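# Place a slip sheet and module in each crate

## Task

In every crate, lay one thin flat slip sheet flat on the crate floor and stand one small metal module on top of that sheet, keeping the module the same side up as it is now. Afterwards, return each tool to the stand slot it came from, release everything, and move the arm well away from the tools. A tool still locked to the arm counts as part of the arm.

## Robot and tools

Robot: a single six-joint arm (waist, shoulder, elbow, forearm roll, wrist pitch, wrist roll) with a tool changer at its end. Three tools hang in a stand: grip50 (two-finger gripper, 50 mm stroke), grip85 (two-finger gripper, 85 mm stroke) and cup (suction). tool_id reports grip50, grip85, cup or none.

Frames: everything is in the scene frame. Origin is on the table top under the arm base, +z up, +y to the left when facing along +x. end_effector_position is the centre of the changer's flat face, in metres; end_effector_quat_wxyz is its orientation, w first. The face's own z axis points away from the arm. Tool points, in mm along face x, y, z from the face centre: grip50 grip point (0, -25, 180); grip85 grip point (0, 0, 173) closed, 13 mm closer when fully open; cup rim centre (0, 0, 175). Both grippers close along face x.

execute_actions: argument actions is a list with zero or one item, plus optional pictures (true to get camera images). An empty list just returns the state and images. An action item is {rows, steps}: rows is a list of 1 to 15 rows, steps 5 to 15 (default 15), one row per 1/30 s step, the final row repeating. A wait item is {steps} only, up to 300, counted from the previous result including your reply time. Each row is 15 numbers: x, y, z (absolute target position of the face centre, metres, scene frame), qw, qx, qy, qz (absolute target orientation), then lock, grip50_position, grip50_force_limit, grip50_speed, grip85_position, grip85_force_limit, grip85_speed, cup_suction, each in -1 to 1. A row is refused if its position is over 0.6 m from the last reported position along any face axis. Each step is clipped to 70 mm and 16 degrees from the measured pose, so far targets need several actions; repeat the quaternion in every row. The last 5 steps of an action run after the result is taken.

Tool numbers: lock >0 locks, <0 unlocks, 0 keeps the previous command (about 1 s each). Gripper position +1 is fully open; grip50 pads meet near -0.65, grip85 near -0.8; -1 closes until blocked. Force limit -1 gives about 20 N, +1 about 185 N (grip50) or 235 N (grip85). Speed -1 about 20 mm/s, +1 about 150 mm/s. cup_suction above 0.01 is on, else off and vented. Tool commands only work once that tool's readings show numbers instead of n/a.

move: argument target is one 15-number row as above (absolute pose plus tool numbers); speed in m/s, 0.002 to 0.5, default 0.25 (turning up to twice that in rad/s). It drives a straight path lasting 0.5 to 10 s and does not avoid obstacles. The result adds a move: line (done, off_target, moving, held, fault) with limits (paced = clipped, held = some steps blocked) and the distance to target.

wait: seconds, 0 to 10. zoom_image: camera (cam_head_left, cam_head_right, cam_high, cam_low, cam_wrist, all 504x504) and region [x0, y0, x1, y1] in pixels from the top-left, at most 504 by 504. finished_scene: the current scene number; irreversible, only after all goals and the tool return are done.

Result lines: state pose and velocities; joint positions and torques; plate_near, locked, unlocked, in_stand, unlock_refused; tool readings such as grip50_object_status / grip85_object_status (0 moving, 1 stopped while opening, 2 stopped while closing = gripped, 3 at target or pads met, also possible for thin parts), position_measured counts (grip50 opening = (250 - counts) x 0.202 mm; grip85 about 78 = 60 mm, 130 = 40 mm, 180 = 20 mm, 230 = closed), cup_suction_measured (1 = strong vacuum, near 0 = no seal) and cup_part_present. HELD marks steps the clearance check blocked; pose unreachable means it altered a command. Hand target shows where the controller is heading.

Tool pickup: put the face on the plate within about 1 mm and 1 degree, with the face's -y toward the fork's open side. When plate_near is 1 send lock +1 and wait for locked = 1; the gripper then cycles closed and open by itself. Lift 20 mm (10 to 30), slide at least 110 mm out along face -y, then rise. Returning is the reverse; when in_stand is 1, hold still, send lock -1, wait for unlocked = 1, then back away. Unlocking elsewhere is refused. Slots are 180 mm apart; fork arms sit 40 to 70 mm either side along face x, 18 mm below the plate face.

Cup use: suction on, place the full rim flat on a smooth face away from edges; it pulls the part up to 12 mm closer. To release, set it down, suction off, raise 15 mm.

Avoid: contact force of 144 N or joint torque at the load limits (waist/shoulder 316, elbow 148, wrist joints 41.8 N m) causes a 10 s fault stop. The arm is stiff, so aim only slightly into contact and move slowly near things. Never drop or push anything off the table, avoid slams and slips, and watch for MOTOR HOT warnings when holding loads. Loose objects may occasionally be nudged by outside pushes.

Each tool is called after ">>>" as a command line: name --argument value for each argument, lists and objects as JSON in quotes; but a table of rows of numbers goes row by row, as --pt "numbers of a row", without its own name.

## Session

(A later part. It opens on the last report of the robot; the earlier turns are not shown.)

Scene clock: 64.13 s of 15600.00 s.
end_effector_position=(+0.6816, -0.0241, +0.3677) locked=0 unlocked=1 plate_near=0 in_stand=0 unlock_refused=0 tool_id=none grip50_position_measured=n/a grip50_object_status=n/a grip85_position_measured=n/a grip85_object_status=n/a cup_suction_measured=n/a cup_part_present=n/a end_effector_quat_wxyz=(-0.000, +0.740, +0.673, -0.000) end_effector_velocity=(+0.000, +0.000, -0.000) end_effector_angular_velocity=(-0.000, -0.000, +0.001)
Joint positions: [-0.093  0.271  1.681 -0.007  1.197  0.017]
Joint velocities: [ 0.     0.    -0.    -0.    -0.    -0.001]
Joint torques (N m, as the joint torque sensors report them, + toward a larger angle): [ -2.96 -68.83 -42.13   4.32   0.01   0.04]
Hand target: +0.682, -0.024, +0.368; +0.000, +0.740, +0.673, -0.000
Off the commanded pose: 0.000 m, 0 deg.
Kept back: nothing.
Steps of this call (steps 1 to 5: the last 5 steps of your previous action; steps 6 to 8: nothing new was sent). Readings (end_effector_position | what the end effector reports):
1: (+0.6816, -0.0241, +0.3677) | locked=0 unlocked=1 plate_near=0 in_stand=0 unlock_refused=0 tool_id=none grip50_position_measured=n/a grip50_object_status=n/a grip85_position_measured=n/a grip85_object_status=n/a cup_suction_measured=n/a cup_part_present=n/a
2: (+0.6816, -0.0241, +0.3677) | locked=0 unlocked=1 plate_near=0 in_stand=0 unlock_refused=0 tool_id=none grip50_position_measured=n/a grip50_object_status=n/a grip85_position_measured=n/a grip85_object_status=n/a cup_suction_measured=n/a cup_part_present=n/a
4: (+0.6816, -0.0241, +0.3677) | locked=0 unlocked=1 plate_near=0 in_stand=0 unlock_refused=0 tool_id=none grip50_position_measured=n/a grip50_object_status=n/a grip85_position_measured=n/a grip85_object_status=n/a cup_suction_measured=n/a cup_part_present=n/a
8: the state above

Free at x=0.6816. Descend here.

>>> execute_actions --actions '[{"rows":[[0.6816,-0.0241,0.3675,0,0.7396,0.6730,0,0,1,0,0,1,0,0,0],[0.6816,-0.0241,0.3672,0,0.7396,0.6730,0,0,1,0,0,1,0,0,0],[0.6816,-0.0241,0.3669,0,0.7396,0.6730,0,0,1,0,0,1,0,0,0],[0.6816,-0.0241,0.3666,0,0.7396,0.6730,0,0,1,0,0,1,0,0,0]],"steps":15}]'

>>> execute_actions --actions '[{"steps":8}]'

Scene clock: 64.73 s of 15600.00 s.
end_effector_position=(+0.6816, -0.0241, +0.3667) locked=0 unlocked=1 plate_near=0 in_stand=0 unlock_refused=0 tool_id=none grip50_position_measured=n/a grip50_object_status=n/a grip85_position_measured=n/a grip85_object_status=n/a cup_suction_measured=n/a cup_part_present=n/a end_effector_quat_wxyz=(+0.000, +0.740, +0.673, +0.000) end_effector_velocity=(-0.000, -0.000, +0.000) end_effector_angular_velocity=(-0.000, -0.001, +0.000)
Joint positions: [-0.093  0.272  1.682 -0.007  1.194  0.017]
Joint velocities: [-0.    -0.001  0.    -0.    -0.    -0.   ]
Joint torques (N m, as the joint torque sensors report them, + toward a larger angle): [ -3.15 -68.65 -42.45   4.23  -0.01  -0.07]
Steps of this call (steps 1 to 8: nothing new was sent; steps 9 to 18: the first 10 steps of this action). Readings (end_effector_position | what the end effector reports):
9: (+0.6816, -0.0241, +0.3677) | locked=0 unlocked=1 plate_near=0 in_stand=0 unlock_refused=0 tool_id=none grip50_position_measured=n/a grip50_object_status=n/a grip85_position_measured=n/a grip85_object_status=n/a cup_suction_measured=n/a cup_part_present=n/a
10: (+0.6817, -0.0241, +0.3677) | locked=0 unlocked=1 plate_near=0 in_stand=0 unlock_refused=0 tool_id=none grip50_position_measured=n/a grip50_object_status=n/a grip85_position_measured=n/a grip85_object_status=n/a cup_suction_measured=n/a cup_part_present=n/a
12: (+0.6817, -0.0241, +0.3675) | locked=0 unlocked=1 plate_near=0 in_stand=0 unlock_refused=0 tool_id=none grip50_position_measured=n/a grip50_object_status=n/a grip85_position_measured=n/a grip85_object_status=n/a cup_suction_measured=n/a cup_part_present=n/a
16: (+0.6816, -0.0241, +0.3667) | locked=0 unlocked=1 plate_near=0 in_stand=0 unlock_refused=0 tool_id=none grip50_position_measured=n/a grip50_object_status=n/a grip85_position_measured=n/a grip85_object_status=n/a cup_suction_measured=n/a cup_part_present=n/a
18: the state above

Scene clock: 65.00 s of 15600.00 s.
end_effector_position=(+0.6816, -0.0241, +0.3666) locked=0 unlocked=1 plate_near=0 in_stand=0 unlock_refused=0 tool_id=none grip50_position_measured=n/a grip50_object_status=n/a grip85_position_measured=n/a grip85_object_status=n/a cup_suction_measured=n/a cup_part_present=n/a end_effector_quat_wxyz=(+0.000, +0.740, +0.673, +0.000) end_effector_velocity=(-0.000, -0.000, +0.001) end_effector_angular_velocity=(-0.000, -0.000, -0.000)
Joint positions: [-0.093  0.272  1.682 -0.007  1.194  0.017]
Joint velocities: [-0.    -0.001  0.    -0.     0.001 -0.   ]
Joint torques (N m, as the joint torque sensors report them, + toward a larger angle): [ -3.24 -68.45 -42.37   4.3   -0.06  -0.06]
Hand target: +0.682, -0.024, +0.367; -0.000, +0.740, +0.673, +0.000
Off the commanded pose: 0.000 m, 0 deg.
Kept back: nothing.
Steps of this call (steps 1 to 5: the last 5 steps of your previous action; steps 6 to 8: nothing new was sent). Readings (end_effector_position | what the end effector reports):
1: (+0.6816, -0.0241, +0.3666) | locked=0 unlocked=1 plate_near=0 in_stand=0 unlock_refused=0 tool_id=none grip50_position_measured=n/a grip50_object_status=n/a grip85_position_measured=n/a grip85_object_status=n/a cup_suction_measured=n/a cup_part_present=n/a
2: (+0.6816, -0.0241, +0.3666) | locked=0 unlocked=1 plate_near=0 in_stand=0 unlock_refused=0 tool_id=none grip50_position_measured=n/a grip50_object_status=n/a grip85_position_measured=n/a grip85_object_status=n/a cup_suction_measured=n/a cup_part_present=n/a
4: (+0.6816, -0.0241, +0.3666) | locked=0 unlocked=1 plate_near=0 in_stand=0 unlock_refused=0 tool_id=none grip50_position_measured=n/a grip50_object_status=n/a grip85_position_measured=n/a grip85_object_status=n/a cup_suction_measured=n/a cup_part_present=n/a
8: the state above

No contact. It's a funnel. Continue down in 1 mm chunks.

>>> execute_actions --actions '[{"rows":[[0.6816,-0.0241,0.3663,0,0.7396,0.6730,0,0,1,0,0,1,0,0,0],[0.6816,-0.0241,0.3660,0,0.7396,0.6730,0,0,1,0,0,1,0,0,0],[0.6816,-0.0241,0.3657,0,0.7396,0.6730,0,0,1,0,0,1,0,0,0],[0.6816,-0.0241,0.3654,0,0.7396,0.6730,0,0,1,0,0,1,0,0,0]],"steps":13}]'

>>> execute_actions --actions '[{"rows":[[0.6816,-0.0241,0.3654,0,0.7396,0.6730,0,0,1,0,0,1,0,0,0]],"steps":6}]'

Scene clock: 65.57 s of 15600.00 s.
end_effector_position=(+0.6816, -0.0241, +0.3655) locked=0 unlocked=1 plate_near=0 in_stand=0 unlock_refused=0 tool_id=none grip50_position_measured=n/a grip50_object_status=n/a grip85_position_measured=n/a grip85_object_status=n/a cup_suction_measured=n/a cup_part_present=n/a end_effector_quat_wxyz=(-0.000, +0.740, +0.673, -0.000) end_effector_velocity=(-0.001, +0.000, +0.000) end_effector_angular_velocity=(-0.000, +0.000, +0.000)
Joint positions: [-0.093  0.273  1.683 -0.007  1.192  0.017]
Joint velocities: [ 0.    -0.002  0.001 -0.     0.001  0.   ]
Joint torques (N m, as the joint torque sensors report them, + toward a larger angle): [ -3.03 -68.82 -42.08   4.25   0.13  -0.06]
Steps of this call (steps 1 to 9: nothing new was sent; steps 10 to 17: the first 8 steps of this action). Readings (end_effector_position | what the end effector reports):
10: (+0.6816, -0.0241, +0.3666) | locked=0 unlocked=1 plate_near=0 in_stand=0 unlock_refused=0 tool_id=none grip50_position_measured=n/a grip50_object_status=n/a grip85_position_measured=n/a grip85_object_status=n/a cup_suction_measured=n/a cup_part_present=n/a
11: (+0.6816, -0.0241, +0.3665) | locked=0 unlocked=1 plate_near=0 in_stand=0 unlock_refused=0 tool_id=none grip50_position_measured=n/a grip50_object_status=n/a grip85_position_measured=n/a grip85_object_status=n/a cup_suction_measured=n/a cup_part_present=n/a
13: (+0.6816, -0.0241, +0.3660) | locked=0 unlocked=1 plate_near=0 in_stand=0 unlock_refused=0 tool_id=none grip50_position_measured=n/a grip50_object_status=n/a grip85_position_measured=n/a grip85_object_status=n/a cup_suction_measured=n/a cup_part_present=n/a
17: the state above

Scene clock: 65.77 s of 15600.00 s.
end_effector_position=(+0.6816, -0.0241, +0.3654) locked=0 unlocked=1 plate_near=0 in_stand=0 unlock_refused=0 tool_id=none grip50_position_measured=n/a grip50_object_status=n/a grip85_position_measured=n/a grip85_object_status=n/a cup_suction_measured=n/a cup_part_present=n/a end_effector_quat_wxyz=(+0.000, +0.740, +0.673, +0.000) end_effector_velocity=(-0.000, -0.000, -0.001) end_effector_angular_velocity=(+0.000, +0.003, -0.000)
Joint positions: [-0.093  0.273  1.683 -0.007  1.192  0.017]
Joint velocities: [-0.     0.002  0.     0.     0.001  0.   ]
Joint torques (N m, as the joint torque sensors report them, + toward a larger angle): [ -2.3  -68.72 -41.83   4.24   0.     0.04]
Off your previous action's commanded pose: 0.000 m, 0 deg at its last step (step 5 of this call).
Steps of this call (steps 1 to 5: the last 5 steps of your previous action; step 6: the first step of this action). Readings (end_effector_position | what the end effector reports):
6: the state above

>>> execute_actions --actions '[{"rows":[[0.6816,-0.0241,0.3651,0,0.7396,0.6730,0,0,1,0,0,1,0,0,0],[0.6816,-0.0241,0.3648,0,0.7396,0.6730,0,0,1,0,0,1,0,0,0],[0.6816,-0.0241,0.3645,0,0.7396,0.6730,0,0,1,0,0,1,0,0,0],[0.6816,-0.0241,0.3642,0,0.7396,0.6730,0,0,1,0,0,1,0,0,0]],"steps":15}]'

Scene clock: 66.30 s of 15600.00 s.
end_effector_position=(+0.6816, -0.0241, +0.3642) locked=0 unlocked=1 plate_near=0 in_stand=0 unlock_refused=0 tool_id=none grip50_position_measured=n/a grip50_object_status=n/a grip85_position_measured=n/a grip85_object_status=n/a cup_suction_measured=n/a cup_part_present=n/a end_effector_quat_wxyz=(-0.000, +0.740, +0.673, +0.000) end_effector_velocity=(-0.000, -0.000, -0.000) end_effector_angular_velocity=(+0.000, +0.000, -0.000)
Joint positions: [-0.093  0.273  1.685 -0.007  1.19   0.017]
Joint velocities: [-0. -0.  0.  0.  0. -0.]
Joint torques (N m, as the joint torque sensors report them, + toward a larger angle): [ -2.55 -68.01 -41.91   4.22   0.05   0.02]
Off your previous action's commanded pose: 0.000 m, 0 deg at its last step (step 5 of this call).
Steps of this call (steps 1 to 5: the last 5 steps of your previous action; step 6: nothing new was sent; steps 7 to 16: the first 10 steps of this action). Readings (end_effector_position | what the end effector reports):
7: (+0.6816, -0.0241, +0.3654) | locked=0 unlocked=1 plate_near=0 in_stand=0 unlock_refused=0 tool_id=none grip50_position_measured=n/a grip50_object_status=n/a grip85_position_measured=n/a grip85_object_status=n/a cup_suction_measured=n/a cup_part_present=n/a
8: (+0.6816, -0.0241, +0.3653) | locked=0 unlocked=1 plate_near=0 in_stand=0 unlock_refused=0 tool_id=none grip50_position_measured=n/a grip50_object_status=n/a grip85_position_measured=n/a grip85_object_status=n/a cup_suction_measured=n/a cup_part_present=n/a
10: (+0.6816, -0.0241, +0.3648) | locked=0 unlocked=1 plate_near=0 in_stand=0 unlock_refused=0 tool_id=none grip50_position_measured=n/a grip50_object_status=n/a grip85_position_measured=n/a grip85_object_status=n/a cup_suction_measured=n/a cup_part_present=n/a
14: (+0.6816, -0.0241, +0.3643) | locked=0 unlocked=1 plate_near=0 in_stand=0 unlock_refused=0 tool_id=none grip50_position_measured=n/a grip50_object_status=n/a grip85_position_measured=n/a grip85_object_status=n/a cup_suction_measured=n/a cup_part_present=n/a
16: the state above

>>> execute_actions --actions '[{"rows":[[0.6816,-0.0241,0.3639,0,0.7396,0.6730,0,0,1,0,0,1,0,0,0],[0.6816,-0.0241,0.3636,0,0.7396,0.6730,0,0,1,0,0,1,0,0,0],[0.6816,-0.0241,0.3633,0,0.7396,0.6730,0,0,1,0,0,1,0,0,0],[0.6816,-0.0241,0.3630,0,0.7396,0.6730,0,0,1,0,0,1,0,0,0]],"steps":15}]'

Scene clock: 66.80 s of 15600.00 s.
end_effector_position=(+0.6816, -0.0241, +0.3631) locked=0 unlocked=1 plate_near=0 in_stand=1 unlock_refused=0 tool_id=none grip50_position_measured=n/a grip50_object_status=n/a grip85_position_measured=n/a grip85_object_status=n/a cup_suction_measured=n/a cup_part_present=n/a end_effector_quat_wxyz=(+0.000, +0.740, +0.673, +0.000) end_effector_velocity=(-0.000, +0.000, +0.000) end_effector_angular_velocity=(-0.000, -0.001, +0.000)
Joint positions: [-0.093  0.274  1.686 -0.007  1.188  0.017]
Joint velocities: [ 0.    -0.001  0.001 -0.    -0.001  0.   ]
Joint torques (N m, as the joint torque sensors report them, + toward a larger angle): [ -2.74 -66.57 -31.08   4.3    3.47  -0.02]
Off your previous action's commanded pose: 0.000 m, 0 deg at its last step (step 5 of this call).
Steps of this call (steps 1 to 5: the last 5 steps of your previous action; steps 6 to 15: the first 10 steps of this action). Readings (end_effector_position | what the end effector reports):
6: (+0.6816, -0.0241, +0.3642) | locked=0 unlocked=1 plate_near=0 in_stand=0 unlock_refused=0 tool_id=none grip50_position_measured=n/a grip50_object_status=n/a grip85_position_measured=n/a grip85_object_status=n/a cup_suction_measured=n/a cup_part_present=n/a
7: (+0.6816, -0.0241, +0.3641) | locked=0 unlocked=1 plate_near=0 in_stand=1 unlock_refused=0 tool_id=none grip50_position_measured=n/a grip50_object_status=n/a grip85_position_measured=n/a grip85_object_status=n/a cup_suction_measured=n/a cup_part_present=n/a
9: (+0.6816, -0.0241, +0.3637) | locked=0 unlocked=1 plate_near=0 in_stand=1 unlock_refused=0 tool_id=none grip50_position_measured=n/a grip50_object_status=n/a grip85_position_measured=n/a grip85_object_status=n/a cup_suction_measured=n/a cup_part_present=n/a
13: (+0.6817, -0.0241, +0.3631) | locked=0 unlocked=1 plate_near=0 in_stand=1 unlock_refused=0 tool_id=none grip50_position_measured=n/a grip50_object_status=n/a grip85_position_measured=n/a grip85_object_status=n/a cup_suction_measured=n/a cup_part_present=n/a
15: the state above

>>> execute_actions --actions '[{"rows":[[0.6818,-0.0241,0.3630,0,0.7396,0.6730,0,0,1,0,0,1,0,0,0],[0.6820,-0.0241,0.3630,0,0.7396,0.6730,0,0,1,0,0,1,0,0,0],[0.6822,-0.0242,0.3630,0,0.7396,0.6730,0,0,1,0,0,1,0,0,0]],"steps":12}]'

Scene clock: 67.20 s of 15600.00 s.
end_effector_position=(+0.6821, -0.0242, +0.3629) locked=0 unlocked=1 plate_near=0 in_stand=1 unlock_refused=0 tool_id=none grip50_position_measured=n/a grip50_object_status=n/a grip85_position_measured=n/a grip85_object_status=n/a cup_suction_measured=n/a cup_part_present=n/a end_effector_quat_wxyz=(-0.000, +0.740, +0.673, -0.000) end_effector_velocity=(+0.001, -0.000, +0.003) end_effector_angular_velocity=(-0.000, -0.003, +0.000)
Joint positions: [-0.093  0.275  1.685 -0.007  1.188  0.017]
Joint velocities: [-0.    -0.001 -0.004  0.     0.002 -0.   ]
Joint torques (N m, as the joint torque sensors report them, + toward a larger angle): [ -2.99 -70.43 -41.75   4.28  -0.03  -0.04]
Off your previous action's commanded pose: 0.000 m, 0 deg at its last step (step 5 of this call).
Steps of this call (steps 1 to 5: the last 5 steps of your previous action; steps 6 to 12: the first 7 steps of this action). Readings (end_effector_position | what the end effector reports):
6: (+0.6816, -0.0241, +0.3630) | locked=0 unlocked=1 plate_near=0 in_stand=1 unlock_refused=0 tool_id=none grip50_position_measured=n/a grip50_object_status=n/a grip85_position_measured=n/a grip85_object_status=n/a cup_suction_measured=n/a cup_part_present=n/a
7: (+0.6816, -0.0241, +0.3629) | locked=0 unlocked=1 plate_near=0 in_stand=1 unlock_refused=0 tool_id=none grip50_position_measured=n/a grip50_object_status=n/a grip85_position_measured=n/a grip85_object_status=n/a cup_suction_measured=n/a cup_part_present=n/a
9: (+0.6819, -0.0241, +0.3628) | locked=0 unlocked=1 plate_near=0 in_stand=1 unlock_refused=0 tool_id=none grip50_position_measured=n/a grip50_object_status=n/a grip85_position_measured=n/a grip85_object_status=n/a cup_suction_measured=n/a cup_part_present=n/a
12: the state above

>>> execute_actions --actions '[{"rows":[[0.6823,-0.0242,0.3628,0,0.7396,0.6730,0,0,1,0,0,1,0,0,0],[0.6823,-0.0242,0.3626,0,0.7396,0.6730,0,0,1,0,0,1,0,0,0],[0.6823,-0.0242,0.3624,0,0.7396,0.6730,0,0,1,0,0,1,0,0,0],[0.6823,-0.0242,0.3622,0,0.7396,0.6730,0,0,1,0,0,1,0,0,0]],"steps":14}]'

Scene clock: 67.70 s of 15600.00 s.
end_effector_position=(+0.6823, -0.0242, +0.3622) locked=0 unlocked=1 plate_near=0 in_stand=1 unlock_refused=0 tool_id=none grip50_position_measured=n/a grip50_object_status=n/a grip85_position_measured=n/a grip85_object_status=n/a cup_suction_measured=n/a cup_part_present=n/a end_effector_quat_wxyz=(-0.000, +0.740, +0.673, +0.000) end_effector_velocity=(-0.000, -0.000, +0.000) end_effector_angular_velocity=(-0.000, -0.002, -0.000)
Joint positions: [-0.093  0.276  1.686 -0.007  1.187  0.017]
Joint velocities: [-0.    -0.001  0.001 -0.    -0.001  0.   ]
Joint torques (N m, as the joint torque sensors report them, + toward a larger angle): [ -2.19 -68.86 -41.47   4.6    0.06   0.06]
Off your previous action's commanded pose: 0.000 m, 0 deg at its last step (step 5 of this call).
Steps of this call (steps 1 to 5: the last 5 steps of your previous action; step 6: nothing new was sent; steps 7 to 15: the first 9 steps of this action). Readings (end_effector_position | what the end effector reports):
7: (+0.6822, -0.0242, +0.3630) | locked=0 unlocked=1 plate_near=0 in_stand=1 unlock_refused=0 tool_id=none grip50_position_measured=n/a grip50_object_status=n/a grip85_position_measured=n/a grip85_object_status=n/a cup_suction_measured=n/a cup_part_present=n/a
8: (+0.6822, -0.0242, +0.3629) | locked=0 unlocked=1 plate_near=0 in_stand=1 unlock_refused=0 tool_id=none grip50_position_measured=n/a grip50_object_status=n/a grip85_position_measured=n/a grip85_object_status=n/a cup_suction_measured=n/a cup_part_present=n/a
10: (+0.6823, -0.0242, +0.3628) | locked=0 unlocked=1 plate_near=0 in_stand=1 unlock_refused=0 tool_id=none grip50_position_measured=n/a grip50_object_status=n/a grip85_position_measured=n/a grip85_object_status=n/a cup_suction_measured=n/a cup_part_present=n/a
14: (+0.6823, -0.0242, +0.3623) | locked=0 unlocked=1 plate_near=0 in_stand=1 unlock_refused=0 tool_id=none grip50_position_measured=n/a grip50_object_status=n/a grip85_position_measured=n/a grip85_object_status=n/a cup_suction_measured=n/a cup_part_present=n/a
15: the state above

>>> execute_actions --actions '[{"rows":[[0.6823,-0.0243,0.3620,0,0.7396,0.6730,0,0,1,0,0,1,0,0,0],[0.6823,-0.0244,0.3618,0,0.7396,0.6730,0,0,1,0,0,1,0,0,0],[0.6823,-0.0244,0.3616,0,0.7396,0.6730,0,0,1,0,0,1,0,0,0],[0.6823,-0.0244,0.3614,0,0.7396,0.6730,0,0,1,0,0,1,0,0,0]],"steps":14}]'

Scene clock: 68.23 s of 15600.00 s.
end_effector_position=(+0.6823, -0.0244, +0.3614) locked=0 unlocked=1 plate_near=0 in_stand=1 unlock_refused=0 tool_id=none grip50_position_measured=n/a grip50_object_status=n/a grip85_position_measured=n/a grip85_object_status=n/a cup_suction_measured=n/a cup_part_present=n/a end_effector_quat_wxyz=(-0.000, +0.740, +0.673, +0.000) end_effector_velocity=(-0.000, -0.000, +0.000) end_effector_angular_velocity=(-0.000, -0.000, -0.000)
Joint positions: [-0.093  0.276  1.686 -0.007  1.186  0.016]
Joint velocities: [-0. -0.  0. -0. -0.  0.]
Joint torques (N m, as the joint torque sensors report them, + toward a larger angle): [ -2.27 -68.39 -41.8    4.6   -0.05  -0.02]
Off your previous action's commanded pose: 0.000 m, 0 deg at its last step (step 5 of this call).
Steps of this call (steps 1 to 5: the last 5 steps of your previous action; steps 6 to 7: nothing new was sent; steps 8 to 16: the first 9 steps of this action). Readings (end_effector_position | what the end effector reports):
8: (+0.6823, -0.0242, +0.3622) | locked=0 unlocked=1 plate_near=0 in_stand=1 unlock_refused=0 tool_id=none grip50_position_measured=n/a grip50_object_status=n/a grip85_position_measured=n/a grip85_object_status=n/a cup_suction_measured=n/a cup_part_present=n/a
9: (+0.6823, -0.0242, +0.3621) | locked=0 unlocked=1 plate_near=0 in_stand=1 unlock_refused=0 tool_id=none grip50_position_measured=n/a grip50_object_status=n/a grip85_position_measured=n/a grip85_object_status=n/a cup_suction_measured=n/a cup_part_present=n/a
11: (+0.6823, -0.0243, +0.3618) | locked=0 unlocked=1 plate_near=0 in_stand=1 unlock_refused=0 tool_id=none grip50_position_measured=n/a grip50_object_status=n/a grip85_position_measured=n/a grip85_object_status=n/a cup_suction_measured=n/a cup_part_present=n/a
15: (+0.6823, -0.0244, +0.3614) | locked=0 unlocked=1 plate_near=0 in_stand=1 unlock_refused=0 tool_id=none grip50_position_measured=n/a grip50_object_status=n/a grip85_position_measured=n/a grip85_object_status=n/a cup_suction_measured=n/a cup_part_present=n/a
16: the state above

>>> execute_actions --actions '[{"rows":[[0.6823,-0.0244,0.3612,0,0.7396,0.6730,0,0,1,0,0,1,0,0,0],[0.6823,-0.0244,0.3610,0,0.7396,0.6730,0,0,1,0,0,1,0,0,0],[0.6823,-0.0244,0.3608,0,0.7396,0.6730,0,0,1,0,0,1,0,0,0],[0.6823,-0.0244,0.3606,0,0.7396,0.6730,0,0,1,0,0,1,0,0,0]],"steps":14}]'

Scene clock: 68.70 s of 15600.00 s.
end_effector_position=(+0.6823, -0.0244, +0.3607) locked=0 unlocked=1 plate_near=1 in_stand=1 unlock_refused=0 tool_id=none grip50_position_measured=n/a grip50_object_status=n/a grip85_position_measured=n/a grip85_object_status=n/a cup_suction_measured=n/a cup_part_present=n/a end_effector_quat_wxyz=(+0.000, +0.740, +0.673, +0.000) end_effector_velocity=(-0.000, +0.000, -0.000) end_effector_angular_velocity=(+0.000, -0.000, +0.000)
Joint positions: [-0.093  0.276  1.687 -0.008  1.184  0.016]
Joint velocities: [-0.    -0.     0.001  0.    -0.001 -0.   ]
Joint torques (N m, as the joint torque sensors report them, + toward a larger angle): [  0.01 -66.92 -34.62   5.13   2.13   0.07]
Off your previous action's commanded pose: 0.000 m, 0 deg at its last step (step 5 of this call).
Steps of this call (steps 1 to 5: the last 5 steps of your previous action; steps 6 to 14: the first 9 steps of this action). Readings (end_effector_position | what the end effector reports):
6: (+0.6823, -0.0244, +0.3614) | locked=0 unlocked=1 plate_near=0 in_stand=1 unlock_refused=0 tool_id=none grip50_position_measured=n/a grip50_object_status=n/a grip85_position_measured=n/a grip85_object_status=n/a cup_suction_measured=n/a cup_part_present=n/a
7: (+0.6823, -0.0244, +0.3613) | locked=0 unlocked=1 plate_near=0 in_stand=1 unlock_refused=0 tool_id=none grip50_position_measured=n/a grip50_object_status=n/a grip85_position_measured=n/a grip85_object_status=n/a cup_suction_measured=n/a cup_part_present=n/a
9: (+0.6823, -0.0244, +0.3610) | locked=0 unlocked=1 plate_near=1 in_stand=1 unlock_refused=0 tool_id=none grip50_position_measured=n/a grip50_object_status=n/a grip85_position_measured=n/a grip85_object_status=n/a cup_suction_measured=n/a cup_part_present=n/a
13: (+0.6823, -0.0244, +0.3607) | locked=0 unlocked=1 plate_near=1 in_stand=1 unlock_refused=0 tool_id=none grip50_position_measured=n/a grip50_object_status=n/a grip85_position_measured=n/a grip85_object_status=n/a cup_suction_measured=n/a cup_part_present=n/a
14: the state above

plate_near=1. Lock.

>>> execute_actions --actions '[{"rows":[[0.6824,-0.0245,0.3608,0,0.7396,0.6730,0,1,1,0,0,1,0,0,0]],"steps":15}]'

>>> execute_actions --actions '[{"steps":25}]'

Scene clock: 69.20 s of 15600.00 s.
end_effector_position=(+0.6824, -0.0245, +0.3607) locked=0 unlocked=0 plate_near=1 in_stand=1 unlock_refused=0 tool_id=none grip50_position_measured=n/a grip50_object_status=n/a grip85_position_measured=n/a grip85_object_status=n/a cup_suction_measured=n/a cup_part_present=n/a end_effector_quat_wxyz=(-0.000, +0.740, +0.673, -0.000) end_effector_velocity=(-0.000, +0.000, +0.000) end_effector_angular_velocity=(+0.000, +0.000, +0.000)
Joint positions: [-0.094  0.277  1.687 -0.008  1.185  0.016]
Joint velocities: [ 0.    -0.    -0.     0.     0.001 -0.   ]
Joint torques (N m, as the joint torque sensors report them, + toward a larger angle): [ -2.84 -69.67 -39.55   4.2    0.98  -0.09]
Off your previous action's commanded pose: 0.000 m, 0 deg at its last step (step 5 of this call).
Steps of this call (steps 1 to 5: the last 5 steps of your previous action; steps 6 to 15: the first 10 steps of this action). Readings (end_effector_position | what the end effector reports):
6: (+0.6823, -0.0244, +0.3606) | locked=0 unlocked=0 plate_near=1 in_stand=1 unlock_refused=0 tool_id=none grip50_position_measured=n/a grip50_object_status=n/a grip85_position_measured=n/a grip85_object_status=n/a cup_suction_measured=n/a cup_part_present=n/a
7: (+0.6823, -0.0244, +0.3606) | locked=0 unlocked=0 plate_near=1 in_stand=1 unlock_refused=0 tool_id=none grip50_position_measured=n/a grip50_object_status=n/a grip85_position_measured=n/a grip85_object_status=n/a cup_suction_measured=n/a cup_part_present=n/a
9: (+0.6824, -0.0245, +0.3606) | locked=0 unlocked=0 plate_near=1 in_stand=1 unlock_refused=0 tool_id=none grip50_position_measured=n/a grip50_object_status=n/a grip85_position_measured=n/a grip85_object_status=n/a cup_suction_measured=n/a cup_part_present=n/a
13: (+0.6824, -0.0245, +0.3607) | locked=0 unlocked=0 plate_near=1 in_stand=1 unlock_refused=0 tool_id=none grip50_position_measured=n/a grip50_object_status=n/a grip85_position_measured=n/a grip85_object_status=n/a cup_suction_measured=n/a cup_part_present=n/a
15: the state above

Scene clock: 70.03 s of 15600.00 s.
end_effector_position=(+0.6824, -0.0245, +0.3608) locked=1 unlocked=0 plate_near=1 in_stand=1 unlock_refused=0 tool_id=cup grip50_position_measured=n/a grip50_object_status=n/a grip85_position_measured=n/a grip85_object_status=n/a cup_suction_measured=n/a cup_part_present=n/a end_effector_quat_wxyz=(-0.000, +0.740, +0.673, -0.000) end_effector_velocity=(-0.000, -0.000, +0.001) end_effector_angular_velocity=(-0.000, -0.002, -0.000)
Joint positions: [-0.094  0.277  1.687 -0.008  1.185  0.016]
Joint velocities: [-0.    -0.001  0.    -0.    -0.001 -0.   ]
Joint torques (N m, as the joint torque sensors report them, + toward a larger angle): [ -1.82 -81.1  -38.76   4.38   4.79   0.36]
Hand target: +0.682, -0.025, +0.361; -0.000, +0.740, +0.673, -0.000
Off the commanded pose: 0.000 m, 0 deg.
Kept back: nothing.
Steps of this call (steps 1 to 5: the last 5 steps of your previous action; steps 6 to 25: nothing new was sent). Readings (end_effector_position | what the end effector reports):
1: (+0.6824, -0.0245, +0.3608) | locked=0 unlocked=0 plate_near=1 in_stand=1 unlock_refused=0 tool_id=none grip50_position_measured=n/a grip50_object_status=n/a grip85_position_measured=n/a grip85_object_status=n/a cup_suction_measured=n/a cup_part_present=n/a
2: (+0.6824, -0.0245, +0.3608) | locked=0 unlocked=0 plate_near=1 in_stand=1 unlock_refused=0 tool_id=none grip50_position_measured=n/a grip50_object_status=n/a grip85_position_measured=n/a grip85_object_status=n/a cup_suction_measured=n/a cup_part_present=n/a
4: (+0.6824, -0.0245, +0.3608) | locked=0 unlocked=0 plate_near=1 in_stand=1 unlock_refused=0 tool_id=none grip50_position_measured=n/a grip50_object_status=n/a grip85_position_measured=n/a grip85_object_status=n/a cup_suction_measured=n/a cup_part_present=n/a
8: (+0.6824, -0.0245, +0.3607) | locked=0 unlocked=0 plate_near=1 in_stand=1 unlock_refused=0 tool_id=none grip50_position_measured=n/a grip50_object_status=n/a grip85_position_measured=n/a grip85_object_status=n/a cup_suction_measured=n/a cup_part_present=n/a
25: the state above

>>> move --target '[0.6824,-0.0245,0.381,0,0.7396,0.6730,0,0,1,0,0,1,0,0,0]' --speed 0.05

>>> move --target '[0.555,-0.0125,0.381,0,0.7396,0.6730,0,0,1,0,0,1,0,0,0]' --speed 0.15

Scene clock: 71.13 s of 15600.00 s.
end_effector_position=(+0.6824, -0.0245, +0.3810) locked=1 unlocked=0 plate_near=1 in_stand=0 unlock_refused=0 tool_id=cup grip50_position_measured=n/a grip50_object_status=n/a grip85_position_measured=n/a grip85_object_status=n/a cup_suction_measured=0.00 cup_part_present=0 end_effector_quat_wxyz=(+0.000, +0.740, +0.673, -0.000) end_effector_velocity=(-0.000, +0.000, +0.000) end_effector_angular_velocity=(+0.000, +0.002, +0.000)
Joint positions: [-0.093  0.265  1.664 -0.007  1.22   0.016]
Joint velocities: [ 0.     0.    -0.001  0.     0.003  0.   ]
Joint torques (N m, as the joint torque sensors report them, + toward a larger angle): [ -2.81 -73.63 -46.3    4.31  -0.03  -0.02]
Hand target: +0.682, -0.025, +0.381; +0.000, +0.740, +0.673, -0.000
Off the commanded pose: 0.000 m, 0 deg.
Kept back: nothing.
move: done

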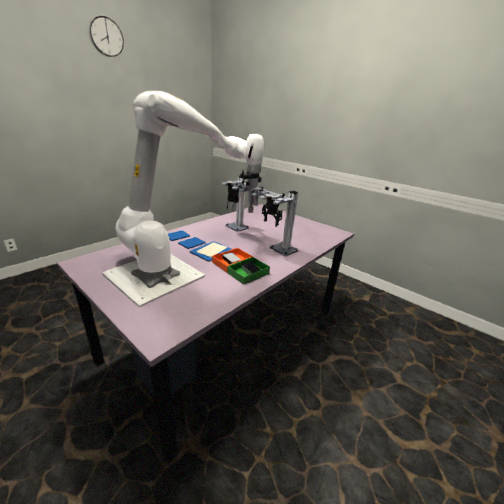

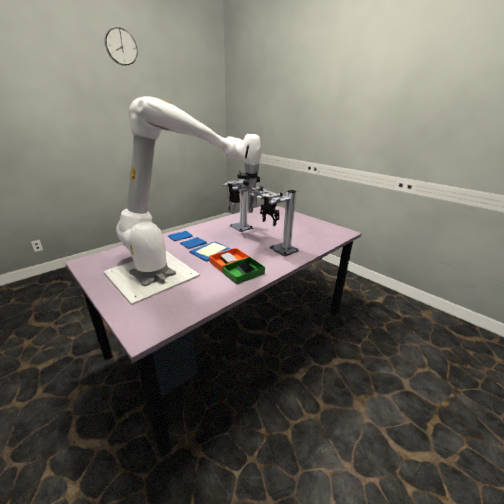

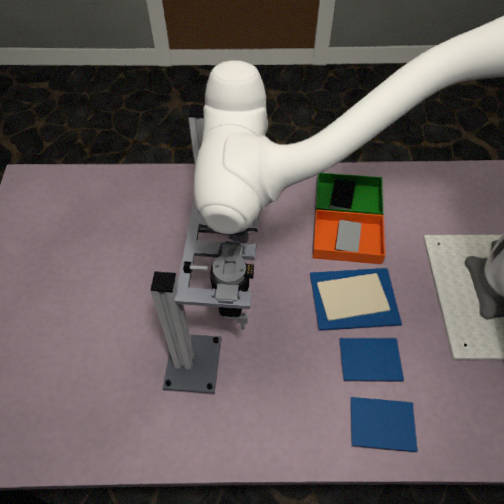

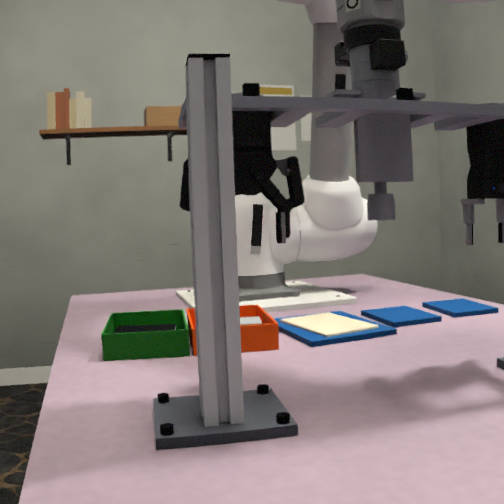

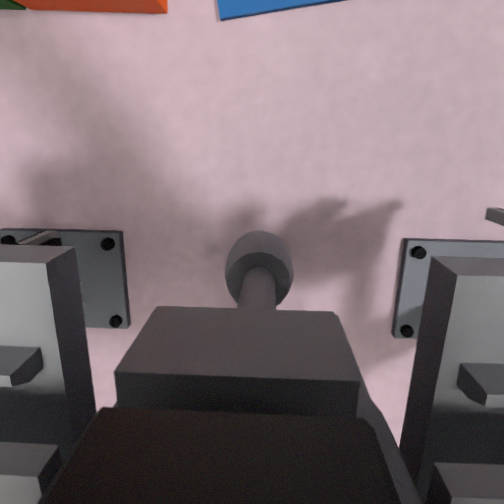

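Scene clock: 72.37 s of 15600.00 s.
end_effector_position=(+0.5551, -0.0124, +0.3812) locked=1 unlocked=0 plate_near=1 in_stand=0 unlock_refused=0 tool_id=cup grip50_position_measured=n/a grip50_object_status=n/a grip85_position_measured=n/a grip85_object_status=n/a cup_suction_measured=0.00 cup_part_present=0 end_effector_quat_wxyz=(-0.000, +0.740, +0.673, +0.000) end_effector_velocity=(-0.001, +0.000, -0.000) end_effector_angular_velocity=(+0.000, +0.001, -0.000)
Joint positions: [-0.09   0.068  1.897 -0.007  1.183  0.02 ]
Joint velocities: [ 0.    -0.001  0.001 -0.     0.001  0.   ]
Joint torques (N m, as the joint torque sensors report them, + toward a larger angle): [ -3.69 -52.31 -46.21   4.27  -0.06   0.07]
Hand target: +0.555, -0.012, +0.381; -0.000, +0.740, +0.673, +0.000
Off the commanded pose: 0.000 m, 0 deg.
Kept back: nothing.
move: done

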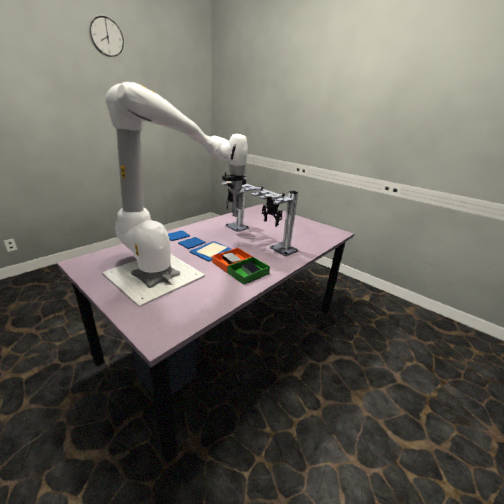

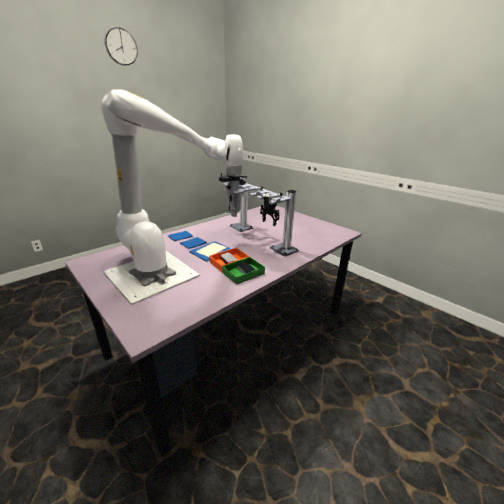

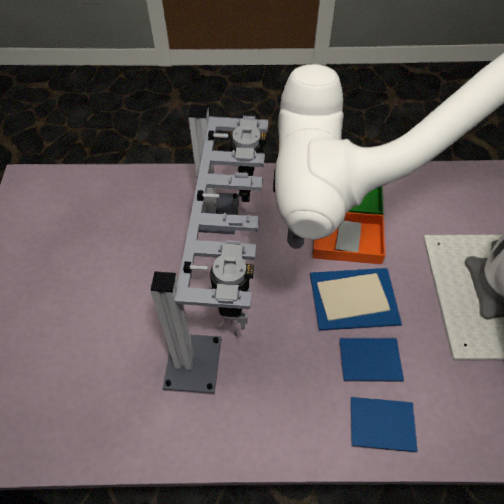

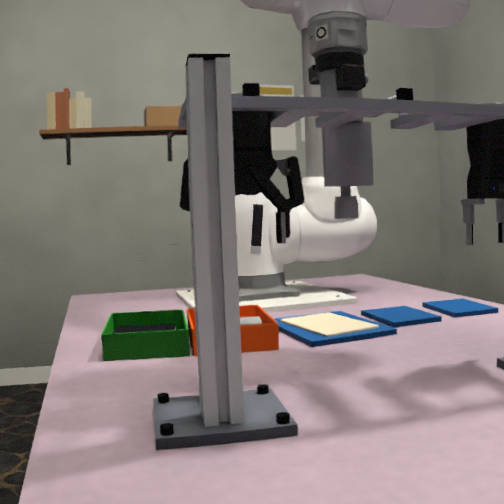

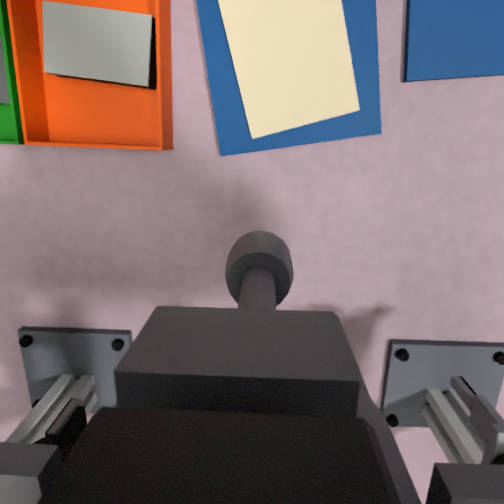

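>>> move --target '[0.377,-0.153,0.30,0,0.7396,0.6730,0,0,1,0,0,1,0,0,0]' --speed 0.25

Scene clock: 74.97 s of 15600.00 s.
end_effector_position=(+0.3766, -0.1530, +0.3002) locked=1 unlocked=0 plate_near=1 in_stand=0 unlock_refused=0 tool_id=cup grip50_position_measured=n/a grip50_object_status=n/a grip85_position_measured=n/a grip85_object_status=n/a cup_suction_measured=0.00 cup_part_present=0 end_effector_quat_wxyz=(-0.000, +0.740, +0.673, -0.000) end_effector_velocity=(-0.000, -0.001, -0.001) end_effector_angular_velocity=(+0.002, +0.003, -0.000)
Joint positions: [-0.473 -0.113  2.232 -0.011  1.027 -0.361]
Joint velocities: [-0.002  0.002  0.001  0.001  0.001 -0.002]
Joint torques (N m, as the joint torque sensors report them, + toward a larger angle): [ -1.34 -28.47 -42.59   4.05  -0.05   0.23]
Hand target: +0.377, -0.153, +0.300; -0.000, +0.740, +0.673, -0.000
Off the commanded pose: 0.000 m, 0 deg.
Kept back: nothing.
move: done

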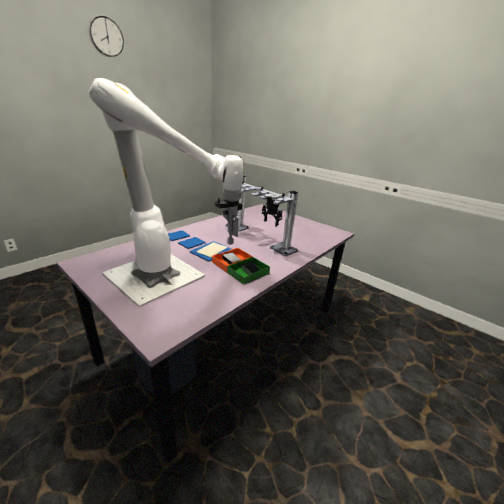

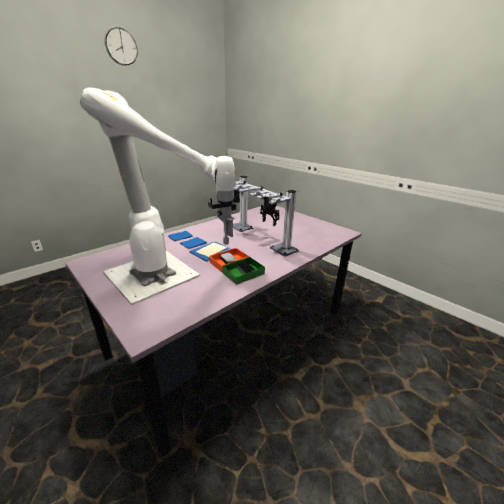

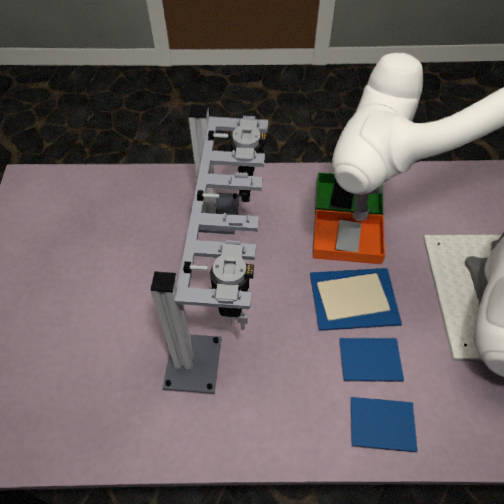

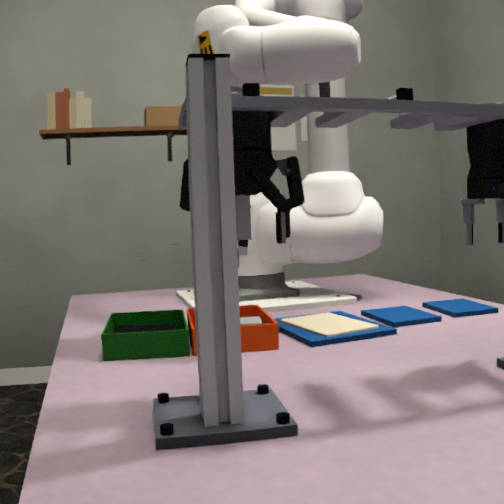

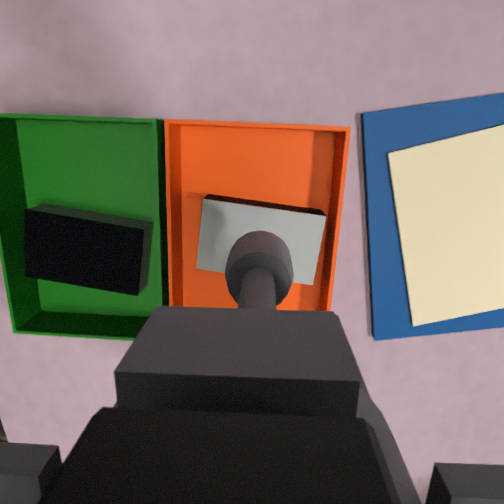

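>>> move --target '[0.3815,-0.1513,0.225,0,0.7396,0.6730,0,0,1,0,0,1,0,0,1]' --speed 0.12

Scene clock: 76.40 s of 15600.00 s.
end_effector_position=(+0.3814, -0.1512, +0.2250) locked=1 unlocked=0 plate_near=1 in_stand=0 unlock_refused=0 tool_id=cup grip50_position_measured=n/a grip50_object_status=n/a grip85_position_measured=n/a grip85_object_status=n/a cup_suction_measured=0.00 cup_part_present=0 end_effector_quat_wxyz=(-0.000, +0.740, +0.673, +0.000) end_effector_velocity=(-0.000, +0.000, -0.001) end_effector_angular_velocity=(+0.000, +0.001, +0.000)
Joint positions: [-0.466 -0.013  2.308 -0.012  0.851 -0.351]
Joint velocities: [ 0.     0.001  0.001 -0.    -0.     0.   ]
Joint torques (N m, as the joint torque sensors report them, + toward a larger angle): [ -2.52 -34.67 -37.23   3.67  -0.03  -0.03]
Hand target: +0.381, -0.151, +0.225; -0.000, +0.740, +0.673, +0.000
Off the commanded pose: 0.000 m, 0 deg.
Kept back: nothing.
move: done

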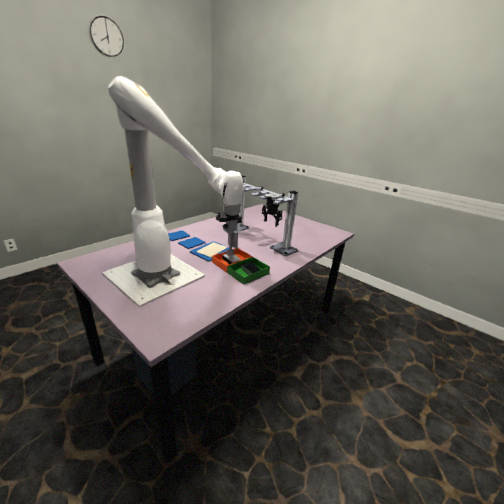

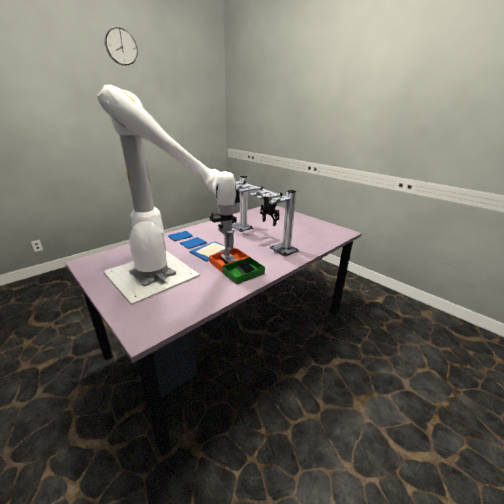

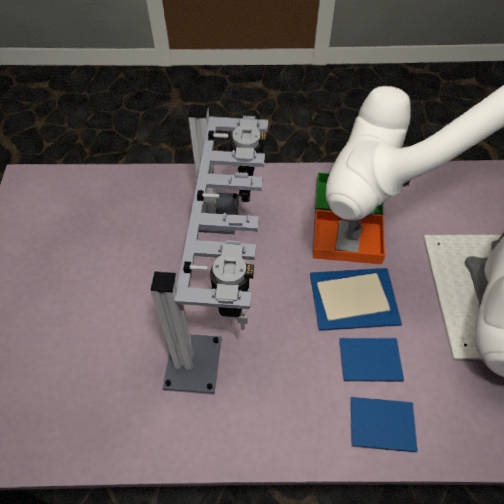

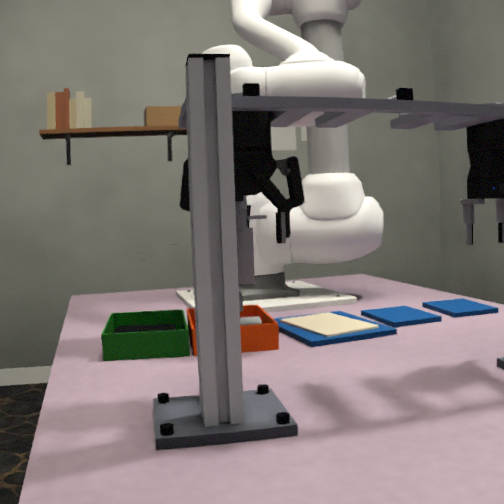

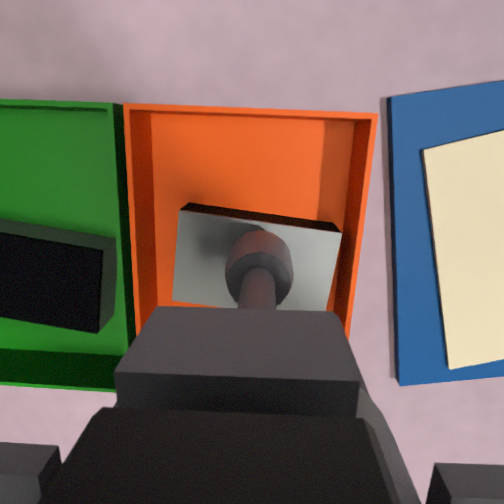

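>>> execute_actions --actions '[{"rows":[[0.3815,-0.1513,0.2245,0,0.7396,0.6730,0,0,1,0,0,1,0,0,1],[0.3815,-0.1513,0.2240,0,0.7396,0.6730,0,0,1,0,0,1,0,0,1],[0.3815,-0.1513,0.2235,0,0.7396,0.6730,0,0,1,0,0,1,0,0,1],[0.3815,-0.1513,0.2230,0,0.7396,0.6730,0,0,1,0,0,1,0,0,1],[0.3815,-0.1513,0.2225,0,0.7396,0.6730,0,0,1,0,0,1,0,0,1],[0.3815,-0.1513,0.2220,0,0.7396,0.6730,0,0,1,0,0,1,0,0,1],[0.3815,-0.1513,0.2215,0,0.7396,0.6730,0,0,1,0,0,1,0,0,1],[0.3815,-0.1513,0.2210,0,0.7396,0.6730,0,0,1,0,0,1,0,0,1],[0.3815,-0.1513,0.2205,0,0.7396,0.6730,0,0,1,0,0,1,0,0,1],[0.3815,-0.1513,0.2200,0,0.7396,0.6730,0,0,1,0,0,1,0,0,1]],"steps":15}]'

Scene clock: 77.17 s of 15600.00 s.
end_effector_position=(+0.3815, -0.1513, +0.2212) locked=1 unlocked=0 plate_near=1 in_stand=0 unlock_refused=0 tool_id=cup grip50_position_measured=n/a grip50_object_status=n/a grip85_position_measured=n/a grip85_object_status=n/a cup_suction_measured=0.00 cup_part_present=0 end_effector_quat_wxyz=(-0.000, +0.740, +0.673, +0.000) end_effector_velocity=(-0.000, +0.000, -0.015) end_effector_angular_velocity=(+0.001, +0.001, -0.000)
Joint positions: [-0.466 -0.007  2.312 -0.012  0.841 -0.351]
Joint velocities: [-0.     0.022  0.014 -0.    -0.035  0.   ]
Joint torques (N m, as the joint torque sensors report them, + toward a larger angle): [ -2.29 -33.95 -36.44   3.43   0.02   0.01]
Steps of this call (steps 1 to 13: nothing new was sent; steps 14 to 23: the first 10 steps of this action). Readings (end_effector_position | what the end effector reports):
14: (+0.3815, -0.1512, +0.2250) | locked=1 unlocked=0 plate_near=1 in_stand=0 unlock_refused=0 tool_id=cup grip50_position_measured=n/a grip50_object_status=n/a grip85_position_measured=n/a grip85_object_status=n/a cup_suction_measured=0.00 cup_part_present=0
15: (+0.3815, -0.1513, +0.2248) | locked=1 unlocked=0 plate_near=1 in_stand=0 unlock_refused=0 tool_id=cup grip50_position_measured=n/a grip50_object_status=n/a grip85_position_measured=n/a grip85_object_status=n/a cup_suction_measured=0.00 cup_part_present=0
17: (+0.3815, -0.1513, +0.2241) | locked=1 unlocked=0 plate_near=1 in_stand=0 unlock_refused=0 tool_id=cup grip50_position_measured=n/a grip50_object_status=n/a grip85_position_measured=n/a grip85_object_status=n/a cup_suction_measured=0.00 cup_part_present=0
21: (+0.3815, -0.1513, +0.2222) | locked=1 unlocked=0 plate_near=1 in_stand=0 unlock_refused=0 tool_id=cup grip50_position_measured=n/a grip50_object_status=n/a grip85_position_measured=n/a grip85_object_status=n/a cup_suction_measured=0.00 cup_part_present=0
23: the state above

>>> execute_actions --actions '[{"rows":[[0.3815,-0.1513,0.2195,0,0.7396,0.6730,0,0,1,0,0,1,0,0,1],[0.3815,-0.1513,0.2190,0,0.7396,0.6730,0,0,1,0,0,1,0,0,1],[0.3815,-0.1513,0.2185,0,0.7396,0.6730,0,0,1,0,0,1,0,0,1],[0.3815,-0.1513,0.2180,0,0.7396,0.6730,0,0,1,0,0,1,0,0,1],[0.3815,-0.1513,0.2175,0,0.7396,0.6730,0,0,1,0,0,1,0,0,1],[0.3815,-0.1513,0.2170,0,0.7396,0.6730,0,0,1,0,0,1,0,0,1],[0.3815,-0.1513,0.2165,0,0.7396,0.6730,0,0,1,0,0,1,0,0,1],[0.3815,-0.1513,0.2160,0,0.7396,0.6730,0,0,1,0,0,1,0,0,1]],"steps":15}]'

Scene clock: 77.73 s of 15600.00 s.
end_effector_position=(+0.3815, -0.1513, +0.2164) locked=1 unlocked=0 plate_near=1 in_stand=0 unlock_refused=0 tool_id=cup grip50_position_measured=n/a grip50_object_status=n/a grip85_position_measured=n/a grip85_object_status=n/a cup_suction_measured=0.00 cup_part_present=0 end_effector_quat_wxyz=(-0.000, +0.740, +0.673, -0.000) end_effector_velocity=(-0.000, +0.000, -0.007) end_effector_angular_velocity=(+0.001, +0.001, +0.001)
Joint positions: [-0.466 -0.     2.316 -0.012  0.83  -0.351]
Joint velocities: [ 0.     0.01   0.006 -0.    -0.016 -0.   ]
Joint torques (N m, as the joint torque sensors report them, + toward a larger angle): [ -2.92 -36.8  -37.37   3.56   0.06  -0.04]
Off your previous action's commanded pose: 0.000 m, 0 deg at its last step (step 5 of this call).
Steps of this call (steps 1 to 5: the last 5 steps of your previous action; steps 6 to 7: nothing new was sent; steps 8 to 17: the first 10 steps of this action). Readings (end_effector_position | what the end effector reports):
8: (+0.3815, -0.1513, +0.2200) | locked=1 unlocked=0 plate_near=1 in_stand=0 unlock_refused=0 tool_id=cup grip50_position_measured=n/a grip50_object_status=n/a grip85_position_measured=n/a grip85_object_status=n/a cup_suction_measured=0.00 cup_part_present=0
9: (+0.3815, -0.1513, +0.2198) | locked=1 unlocked=0 plate_near=1 in_stand=0 unlock_refused=0 tool_id=cup grip50_position_measured=n/a grip50_object_status=n/a grip85_position_measured=n/a grip85_object_status=n/a cup_suction_measured=0.00 cup_part_present=0
11: (+0.3815, -0.1513, +0.2191) | locked=1 unlocked=0 plate_near=1 in_stand=0 unlock_refused=0 tool_id=cup grip50_position_measured=n/a grip50_object_status=n/a grip85_position_measured=n/a grip85_object_status=n/a cup_suction_measured=0.00 cup_part_present=0
15: (+0.3815, -0.1513, +0.2172) | locked=1 unlocked=0 plate_near=1 in_stand=0 unlock_refused=0 tool_id=cup grip50_position_measured=n/a grip50_object_status=n/a grip85_position_measured=n/a grip85_object_status=n/a cup_suction_measured=0.00 cup_part_present=0
17: the state above


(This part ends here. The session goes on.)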